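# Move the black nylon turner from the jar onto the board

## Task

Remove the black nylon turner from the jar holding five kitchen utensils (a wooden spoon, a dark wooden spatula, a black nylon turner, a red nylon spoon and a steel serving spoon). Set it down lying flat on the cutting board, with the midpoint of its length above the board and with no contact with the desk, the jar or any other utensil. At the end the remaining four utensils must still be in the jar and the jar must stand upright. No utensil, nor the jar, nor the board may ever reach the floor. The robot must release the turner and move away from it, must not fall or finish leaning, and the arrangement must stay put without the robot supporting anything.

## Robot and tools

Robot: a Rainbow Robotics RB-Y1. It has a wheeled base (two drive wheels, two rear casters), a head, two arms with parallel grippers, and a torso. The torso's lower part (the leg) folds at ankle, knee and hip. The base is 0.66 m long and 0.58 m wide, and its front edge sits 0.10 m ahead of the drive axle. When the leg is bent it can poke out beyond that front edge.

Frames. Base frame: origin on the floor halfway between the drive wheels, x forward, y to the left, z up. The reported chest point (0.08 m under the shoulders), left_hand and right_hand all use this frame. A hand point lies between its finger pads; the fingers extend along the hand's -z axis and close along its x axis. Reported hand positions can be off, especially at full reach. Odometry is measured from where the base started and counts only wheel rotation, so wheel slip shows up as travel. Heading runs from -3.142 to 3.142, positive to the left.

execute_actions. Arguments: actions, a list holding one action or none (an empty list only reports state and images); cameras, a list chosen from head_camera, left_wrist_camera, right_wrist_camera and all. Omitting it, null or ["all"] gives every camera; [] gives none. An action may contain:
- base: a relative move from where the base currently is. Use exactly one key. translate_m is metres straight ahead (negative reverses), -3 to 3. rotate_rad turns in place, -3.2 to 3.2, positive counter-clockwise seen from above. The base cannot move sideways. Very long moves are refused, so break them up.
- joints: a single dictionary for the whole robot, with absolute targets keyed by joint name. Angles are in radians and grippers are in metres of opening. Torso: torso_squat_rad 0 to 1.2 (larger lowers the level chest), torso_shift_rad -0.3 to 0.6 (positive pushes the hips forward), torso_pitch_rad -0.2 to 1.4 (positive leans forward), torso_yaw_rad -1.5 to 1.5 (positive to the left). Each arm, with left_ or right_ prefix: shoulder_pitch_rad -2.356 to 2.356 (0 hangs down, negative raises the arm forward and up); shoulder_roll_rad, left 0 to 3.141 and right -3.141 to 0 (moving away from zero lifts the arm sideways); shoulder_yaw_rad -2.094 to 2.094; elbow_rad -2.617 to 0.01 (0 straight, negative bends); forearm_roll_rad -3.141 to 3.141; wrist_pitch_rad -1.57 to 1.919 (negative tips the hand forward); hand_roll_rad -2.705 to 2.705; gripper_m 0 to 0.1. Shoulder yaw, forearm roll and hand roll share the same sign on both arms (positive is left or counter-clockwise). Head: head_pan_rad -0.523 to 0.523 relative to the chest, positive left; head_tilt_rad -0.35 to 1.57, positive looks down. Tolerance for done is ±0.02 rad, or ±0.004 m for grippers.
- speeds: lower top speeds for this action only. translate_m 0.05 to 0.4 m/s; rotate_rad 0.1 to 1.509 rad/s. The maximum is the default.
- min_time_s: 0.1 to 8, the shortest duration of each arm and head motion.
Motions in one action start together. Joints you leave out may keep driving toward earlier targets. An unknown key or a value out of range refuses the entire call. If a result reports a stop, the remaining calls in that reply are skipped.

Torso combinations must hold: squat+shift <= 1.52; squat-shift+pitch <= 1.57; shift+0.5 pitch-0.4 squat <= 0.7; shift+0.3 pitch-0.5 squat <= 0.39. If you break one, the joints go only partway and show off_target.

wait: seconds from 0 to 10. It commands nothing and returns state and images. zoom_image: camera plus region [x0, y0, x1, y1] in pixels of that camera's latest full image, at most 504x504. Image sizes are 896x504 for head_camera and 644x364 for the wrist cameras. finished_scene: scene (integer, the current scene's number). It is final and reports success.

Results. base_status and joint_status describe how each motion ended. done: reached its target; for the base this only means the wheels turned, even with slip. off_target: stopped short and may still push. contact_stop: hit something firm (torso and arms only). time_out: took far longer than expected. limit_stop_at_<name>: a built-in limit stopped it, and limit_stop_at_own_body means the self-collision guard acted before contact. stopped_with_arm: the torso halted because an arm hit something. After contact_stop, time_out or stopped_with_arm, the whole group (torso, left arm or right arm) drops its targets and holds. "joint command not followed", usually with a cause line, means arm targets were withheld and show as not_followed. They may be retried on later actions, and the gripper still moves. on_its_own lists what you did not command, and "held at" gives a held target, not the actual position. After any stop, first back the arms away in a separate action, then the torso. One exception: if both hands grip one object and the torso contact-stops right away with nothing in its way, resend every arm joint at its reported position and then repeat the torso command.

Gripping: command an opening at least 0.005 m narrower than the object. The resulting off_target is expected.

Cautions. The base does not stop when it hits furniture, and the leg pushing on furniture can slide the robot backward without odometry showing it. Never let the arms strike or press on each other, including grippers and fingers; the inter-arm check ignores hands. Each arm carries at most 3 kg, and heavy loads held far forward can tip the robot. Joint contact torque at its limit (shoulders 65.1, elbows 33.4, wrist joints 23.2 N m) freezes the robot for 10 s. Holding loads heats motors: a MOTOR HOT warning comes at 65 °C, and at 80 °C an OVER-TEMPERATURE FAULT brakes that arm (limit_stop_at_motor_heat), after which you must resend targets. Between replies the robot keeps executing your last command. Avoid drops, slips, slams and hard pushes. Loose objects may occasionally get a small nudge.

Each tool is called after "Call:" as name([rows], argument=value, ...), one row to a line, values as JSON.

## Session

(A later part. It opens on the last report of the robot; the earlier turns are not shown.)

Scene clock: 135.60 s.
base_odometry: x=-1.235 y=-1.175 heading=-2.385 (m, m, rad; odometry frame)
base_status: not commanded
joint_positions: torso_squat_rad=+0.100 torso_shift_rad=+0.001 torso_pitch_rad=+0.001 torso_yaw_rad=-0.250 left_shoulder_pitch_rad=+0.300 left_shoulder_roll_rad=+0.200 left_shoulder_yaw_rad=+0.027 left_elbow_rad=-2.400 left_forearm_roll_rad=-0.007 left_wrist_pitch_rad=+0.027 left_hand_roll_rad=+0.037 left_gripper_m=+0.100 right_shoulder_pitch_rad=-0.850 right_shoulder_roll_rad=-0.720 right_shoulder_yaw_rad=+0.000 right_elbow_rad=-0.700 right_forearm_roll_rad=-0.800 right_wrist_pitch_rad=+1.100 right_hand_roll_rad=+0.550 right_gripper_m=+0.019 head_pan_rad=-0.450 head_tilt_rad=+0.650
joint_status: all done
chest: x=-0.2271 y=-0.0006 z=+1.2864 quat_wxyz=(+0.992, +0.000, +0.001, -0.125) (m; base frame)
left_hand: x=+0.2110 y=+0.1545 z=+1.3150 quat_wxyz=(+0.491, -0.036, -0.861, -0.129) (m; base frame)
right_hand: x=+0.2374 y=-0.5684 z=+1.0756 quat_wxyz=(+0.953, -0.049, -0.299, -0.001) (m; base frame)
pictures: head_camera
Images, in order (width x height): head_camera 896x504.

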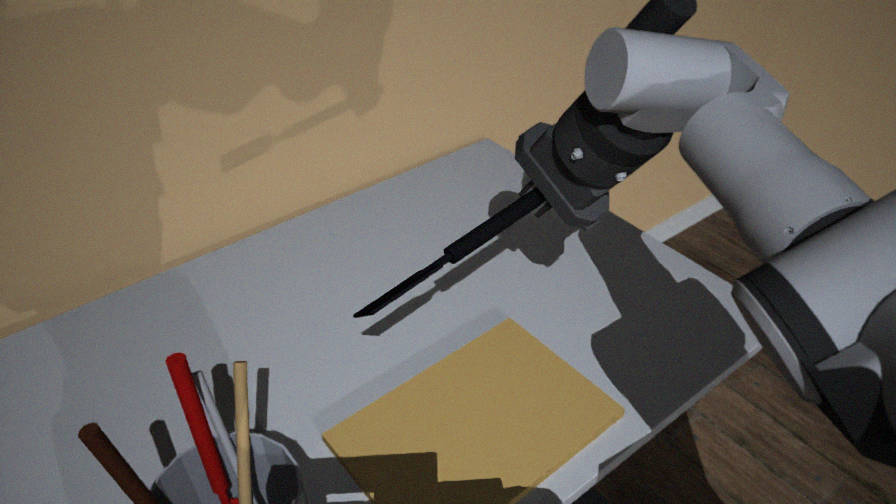

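Call:
execute_actions([
  {"base":{"translate_m":0.03},"joints":{"torso_squat_rad":0.88}},
], cameras=["head_camera","right_wrist_camera"])

Scene clock: 142.20 s.
base_odometry: x=-1.257 y=-1.196 heading=-2.385 (m, m, rad; odometry frame)
base_status: done
joint_positions: torso_squat_rad=+0.880 torso_shift_rad=+0.001 torso_pitch_rad=+0.001 torso_yaw_rad=-0.250 left_shoulder_pitch_rad=+0.300 left_shoulder_roll_rad=+0.200 left_shoulder_yaw_rad=+0.027 left_elbow_rad=-2.400 left_forearm_roll_rad=-0.007 left_wrist_pitch_rad=+0.027 left_hand_roll_rad=+0.037 left_gripper_m=+0.100 right_shoulder_pitch_rad=-0.850 right_shoulder_roll_rad=-0.720 right_shoulder_yaw_rad=+0.000 right_elbow_rad=-0.700 right_forearm_roll_rad=-0.800 right_wrist_pitch_rad=+1.100 right_hand_roll_rad=+0.550 right_gripper_m=+0.019 head_pan_rad=-0.450 head_tilt_rad=+0.650
joint_status: all done
chest: x=-0.2275 y=-0.0004 z=+1.0359 quat_wxyz=(+0.992, +0.000, +0.000, -0.125) (m; base frame)
left_hand: x=+0.2105 y=+0.1547 z=+1.0646 quat_wxyz=(+0.491, -0.036, -0.861, -0.129) (m; base frame)
right_hand: x=+0.2370 y=-0.5683 z=+0.8253 quat_wxyz=(+0.953, -0.049, -0.299, -0.001) (m; base frame)
pictures: head_camera, right_wrist_camera
Images, in order (width x height): head_camera 896x504, right_wrist_camera 644x364.

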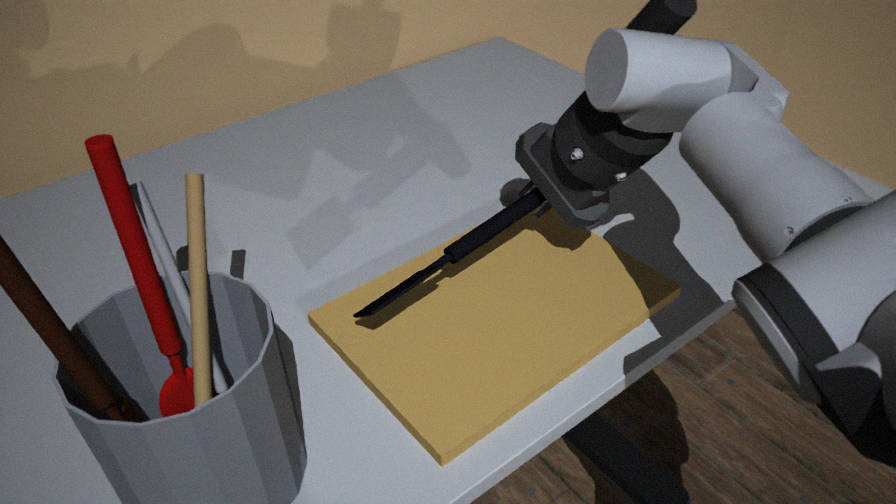

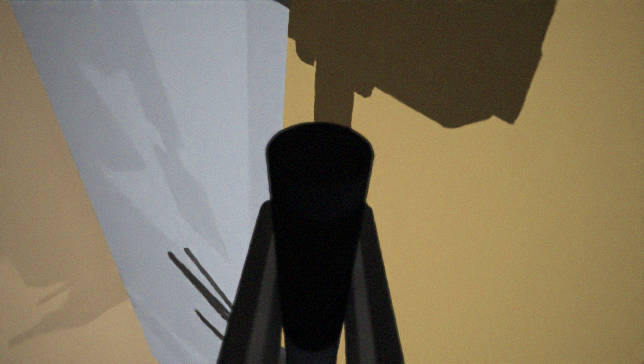

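Call:
execute_actions([
  {"base":{"translate_m":-0.03},"joints":{"torso_squat_rad":0.95}},
], cameras=["head_camera","right_wrist_camera"])

Scene clock: 145.70 s.
base_odometry: x=-1.235 y=-1.175 heading=-2.385 (m, m, rad; odometry frame)
base_status: done
joint_positions: torso_squat_rad=+0.950 torso_shift_rad=+0.001 torso_pitch_rad=+0.001 torso_yaw_rad=-0.250 left_shoulder_pitch_rad=+0.300 left_shoulder_roll_rad=+0.200 left_shoulder_yaw_rad=+0.027 left_elbow_rad=-2.400 left_forearm_roll_rad=-0.007 left_wrist_pitch_rad=+0.027 left_hand_roll_rad=+0.037 left_gripper_m=+0.100 right_shoulder_pitch_rad=-0.849 right_shoulder_roll_rad=-0.720 right_shoulder_yaw_rad=+0.000 right_elbow_rad=-0.700 right_forearm_roll_rad=-0.800 right_wrist_pitch_rad=+1.100 right_hand_roll_rad=+0.550 right_gripper_m=+0.019 head_pan_rad=-0.450 head_tilt_rad=+0.650
joint_status: all done
chest: x=-0.2275 y=-0.0004 z=+0.9971 quat_wxyz=(+0.992, +0.000, +0.000, -0.125) (m; base frame)
left_hand: x=+0.2105 y=+0.1547 z=+1.0258 quat_wxyz=(+0.491, -0.036, -0.861, -0.129) (m; base frame)
right_hand: x=+0.2370 y=-0.5683 z=+0.7864 quat_wxyz=(+0.953, -0.049, -0.299, -0.001) (m; base frame)
pictures: head_camera, right_wrist_camera
Images, in order (width x height): head_camera 896x504, right_wrist_camera 644x364.

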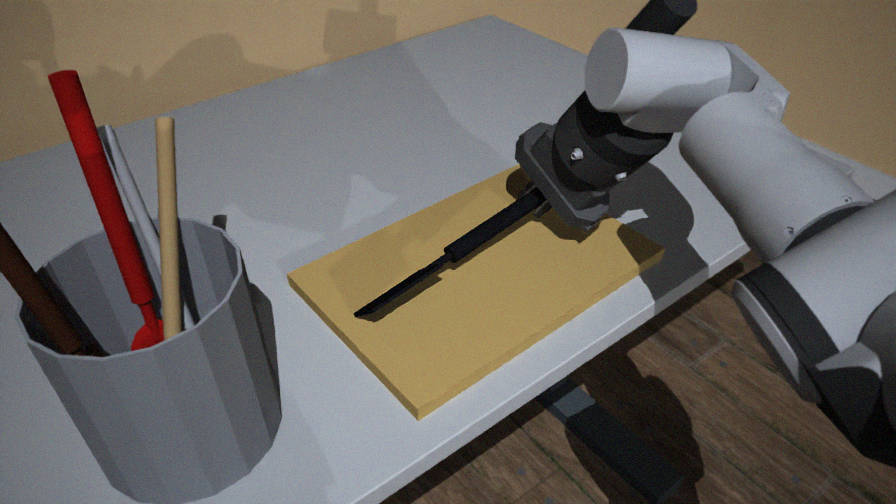

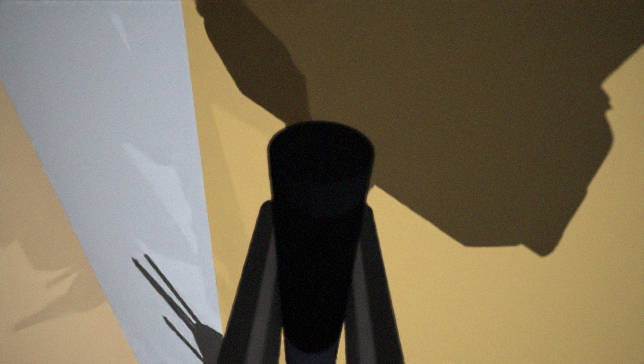

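Call:
execute_actions([
  {"joints":{"torso_squat_rad":0.975}},
], cameras=["head_camera"])

Call:
execute_actions([
  {"joints":{"right_gripper_m":0.045}},
], cameras=["head_camera"])

Call:
execute_actions([
  {"base":{"translate_m":-0.06},"speeds":{"translate_m":0.06},"joints":{"torso_squat_rad":0.8}},
], cameras=["head_camera"])

Scene clock: 151.23 s.
base_odometry: x=-1.235 y=-1.175 heading=-2.385 (m, m, rad; odometry frame)
base_status: not commanded
joint_positions: torso_squat_rad=+0.975 torso_shift_rad=+0.001 torso_pitch_rad=+0.001 torso_yaw_rad=-0.250 left_shoulder_pitch_rad=+0.300 left_shoulder_roll_rad=+0.200 left_shoulder_yaw_rad=+0.027 left_elbow_rad=-2.400 left_forearm_roll_rad=-0.007 left_wrist_pitch_rad=+0.027 left_hand_roll_rad=+0.037 left_gripper_m=+0.100 right_shoulder_pitch_rad=-0.850 right_shoulder_roll_rad=-0.720 right_shoulder_yaw_rad=+0.000 right_elbow_rad=-0.700 right_forearm_roll_rad=-0.800 right_wrist_pitch_rad=+1.100 right_hand_roll_rad=+0.550 right_gripper_m=+0.019 head_pan_rad=-0.450 head_tilt_rad=+0.650
joint_status: all done
chest: x=-0.2276 y=-0.0004 z=+0.9827 quat_wxyz=(+0.992, +0.000, +0.000, -0.125) (m; base frame)
left_hand: x=+0.2105 y=+0.1547 z=+1.0114 quat_wxyz=(+0.491, -0.036, -0.861, -0.129) (m; base frame)
right_hand: x=+0.2370 y=-0.5683 z=+0.7722 quat_wxyz=(+0.953, -0.049, -0.299, -0.001) (m; base frame)
pictures: head_camera
Images, in order (width x height): head_camera 896x504.

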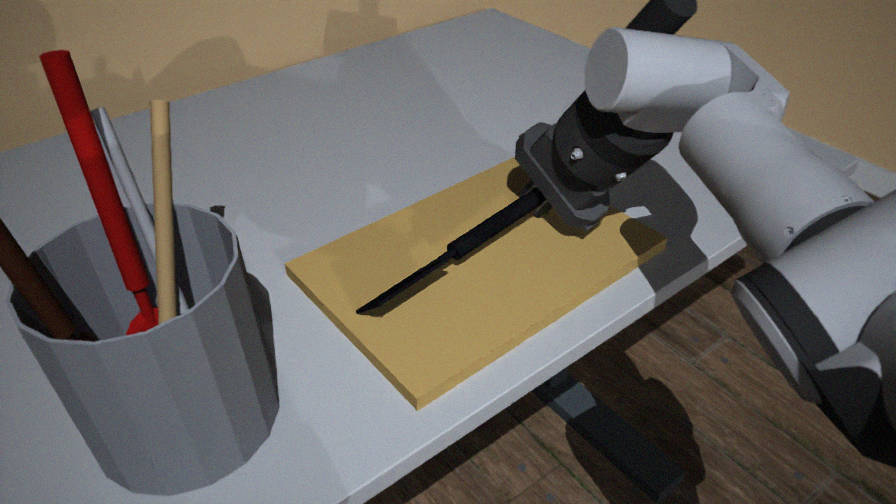

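Scene clock: 152.13 s.
base_odometry: x=-1.235 y=-1.175 heading=-2.385 (m, m, rad; odometry frame)
base_status: not commanded
joint_positions: torso_squat_rad=+0.975 torso_shift_rad=+0.001 torso_pitch_rad=+0.000 torso_yaw_rad=-0.250 left_shoulder_pitch_rad=+0.300 left_shoulder_roll_rad=+0.200 left_shoulder_yaw_rad=+0.027 left_elbow_rad=-2.400 left_forearm_roll_rad=-0.007 left_wrist_pitch_rad=+0.027 left_hand_roll_rad=+0.037 left_gripper_m=+0.100 right_shoulder_pitch_rad=-0.854 right_shoulder_roll_rad=-0.721 right_shoulder_yaw_rad=-0.001 right_elbow_rad=-0.702 right_forearm_roll_rad=-0.800 right_wrist_pitch_rad=+1.099 right_hand_roll_rad=+0.550 right_gripper_m=+0.044 head_pan_rad=-0.450 head_tilt_rad=+0.650
joint_status: all done
chest: x=-0.2276 y=-0.0002 z=+0.9827 quat_wxyz=(+0.992, +0.000, +0.000, -0.125) (m; base frame)
left_hand: x=+0.2104 y=+0.1550 z=+1.0114 quat_wxyz=(+0.491, -0.036, -0.861, -0.129) (m; base frame)
right_hand: x=+0.2392 y=-0.5683 z=+0.7765 quat_wxyz=(+0.952, -0.051, -0.303, +0.000) (m; base frame)
pictures: head_camera
Images, in order (width x height): head_camera 896x504.

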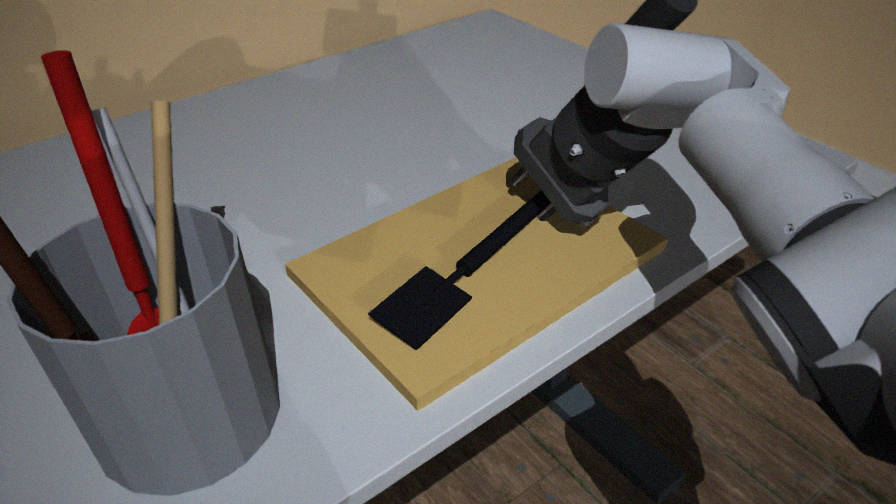

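Scene clock: 153.97 s.
base_odometry: x=-1.192 y=-1.134 heading=-2.383 (m, m, rad; odometry frame)
base_status: done
joint_positions: torso_squat_rad=+0.800 torso_shift_rad=+0.001 torso_pitch_rad=+0.001 torso_yaw_rad=-0.250 left_shoulder_pitch_rad=+0.300 left_shoulder_roll_rad=+0.200 left_shoulder_yaw_rad=+0.027 left_elbow_rad=-2.400 left_forearm_roll_rad=-0.007 left_wrist_pitch_rad=+0.027 left_hand_roll_rad=+0.037 left_gripper_m=+0.100 right_shoulder_pitch_rad=-0.850 right_shoulder_roll_rad=-0.720 right_shoulder_yaw_rad=+0.000 right_elbow_rad=-0.700 right_forearm_roll_rad=-0.800 right_wrist_pitch_rad=+1.100 right_hand_roll_rad=+0.550 right_gripper_m=+0.045 head_pan_rad=-0.450 head_tilt_rad=+0.650
joint_status: all done
chest: x=-0.2274 y=-0.0004 z=+1.0776 quat_wxyz=(+0.992, +0.000, +0.000, -0.125) (m; base frame)
left_hand: x=+0.2106 y=+0.1548 z=+1.1062 quat_wxyz=(+0.491, -0.036, -0.861, -0.129) (m; base frame)
right_hand: x=+0.2372 y=-0.5683 z=+0.8672 quat_wxyz=(+0.953, -0.049, -0.299, -0.001) (m; base frame)
pictures: head_camera
Images, in order (width x height): head_camera 896x504.

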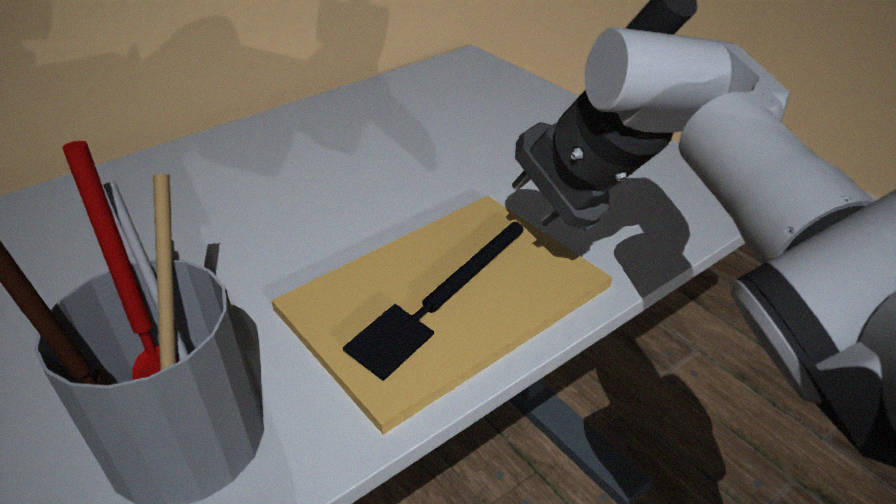

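Call:
execute_actions([
  {"base":{"translate_m":-0.3}},
], cameras=[])

Call:
finished_scene(scene=1)

Scene clock: 160.00 s.
base_odometry: x=-0.974 y=-0.928 heading=-2.385 (m, m, rad; odometry frame)
base_status: done
joint_positions: torso_squat_rad=+0.800 torso_shift_rad=+0.001 torso_pitch_rad=+0.001 torso_yaw_rad=-0.250 left_shoulder_pitch_rad=+0.300 left_shoulder_roll_rad=+0.200 left_shoulder_yaw_rad=+0.027 left_elbow_rad=-2.400 left_forearm_roll_rad=-0.007 left_wrist_pitch_rad=+0.027 left_hand_roll_rad=+0.037 left_gripper_m=+0.100 right_shoulder_pitch_rad=-0.850 right_shoulder_roll_rad=-0.720 right_shoulder_yaw_rad=+0.000 right_elbow_rad=-0.700 right_forearm_roll_rad=-0.800 right_wrist_pitch_rad=+1.100 right_hand_roll_rad=+0.550 right_gripper_m=+0.045 head_pan_rad=-0.450 head_tilt_rad=+0.650
joint_status: not commanded
chest: x=-0.2275 y=-0.0005 z=+1.0776 quat_wxyz=(+0.992, +0.000, +0.000, -0.125) (m; base frame)
left_hand: x=+0.2106 y=+0.1547 z=+1.1063 quat_wxyz=(+0.491, -0.036, -0.861, -0.129) (m; base frame)
right_hand: x=+0.2371 y=-0.5684 z=+0.8670 quat_wxyz=(+0.953, -0.049, -0.299, -0.001) (m; base frame)
pictures: none
No camera images: the call's "cameras" was empty. Leave "cameras" out to get every camera's image.

The scene is finished: the task was done.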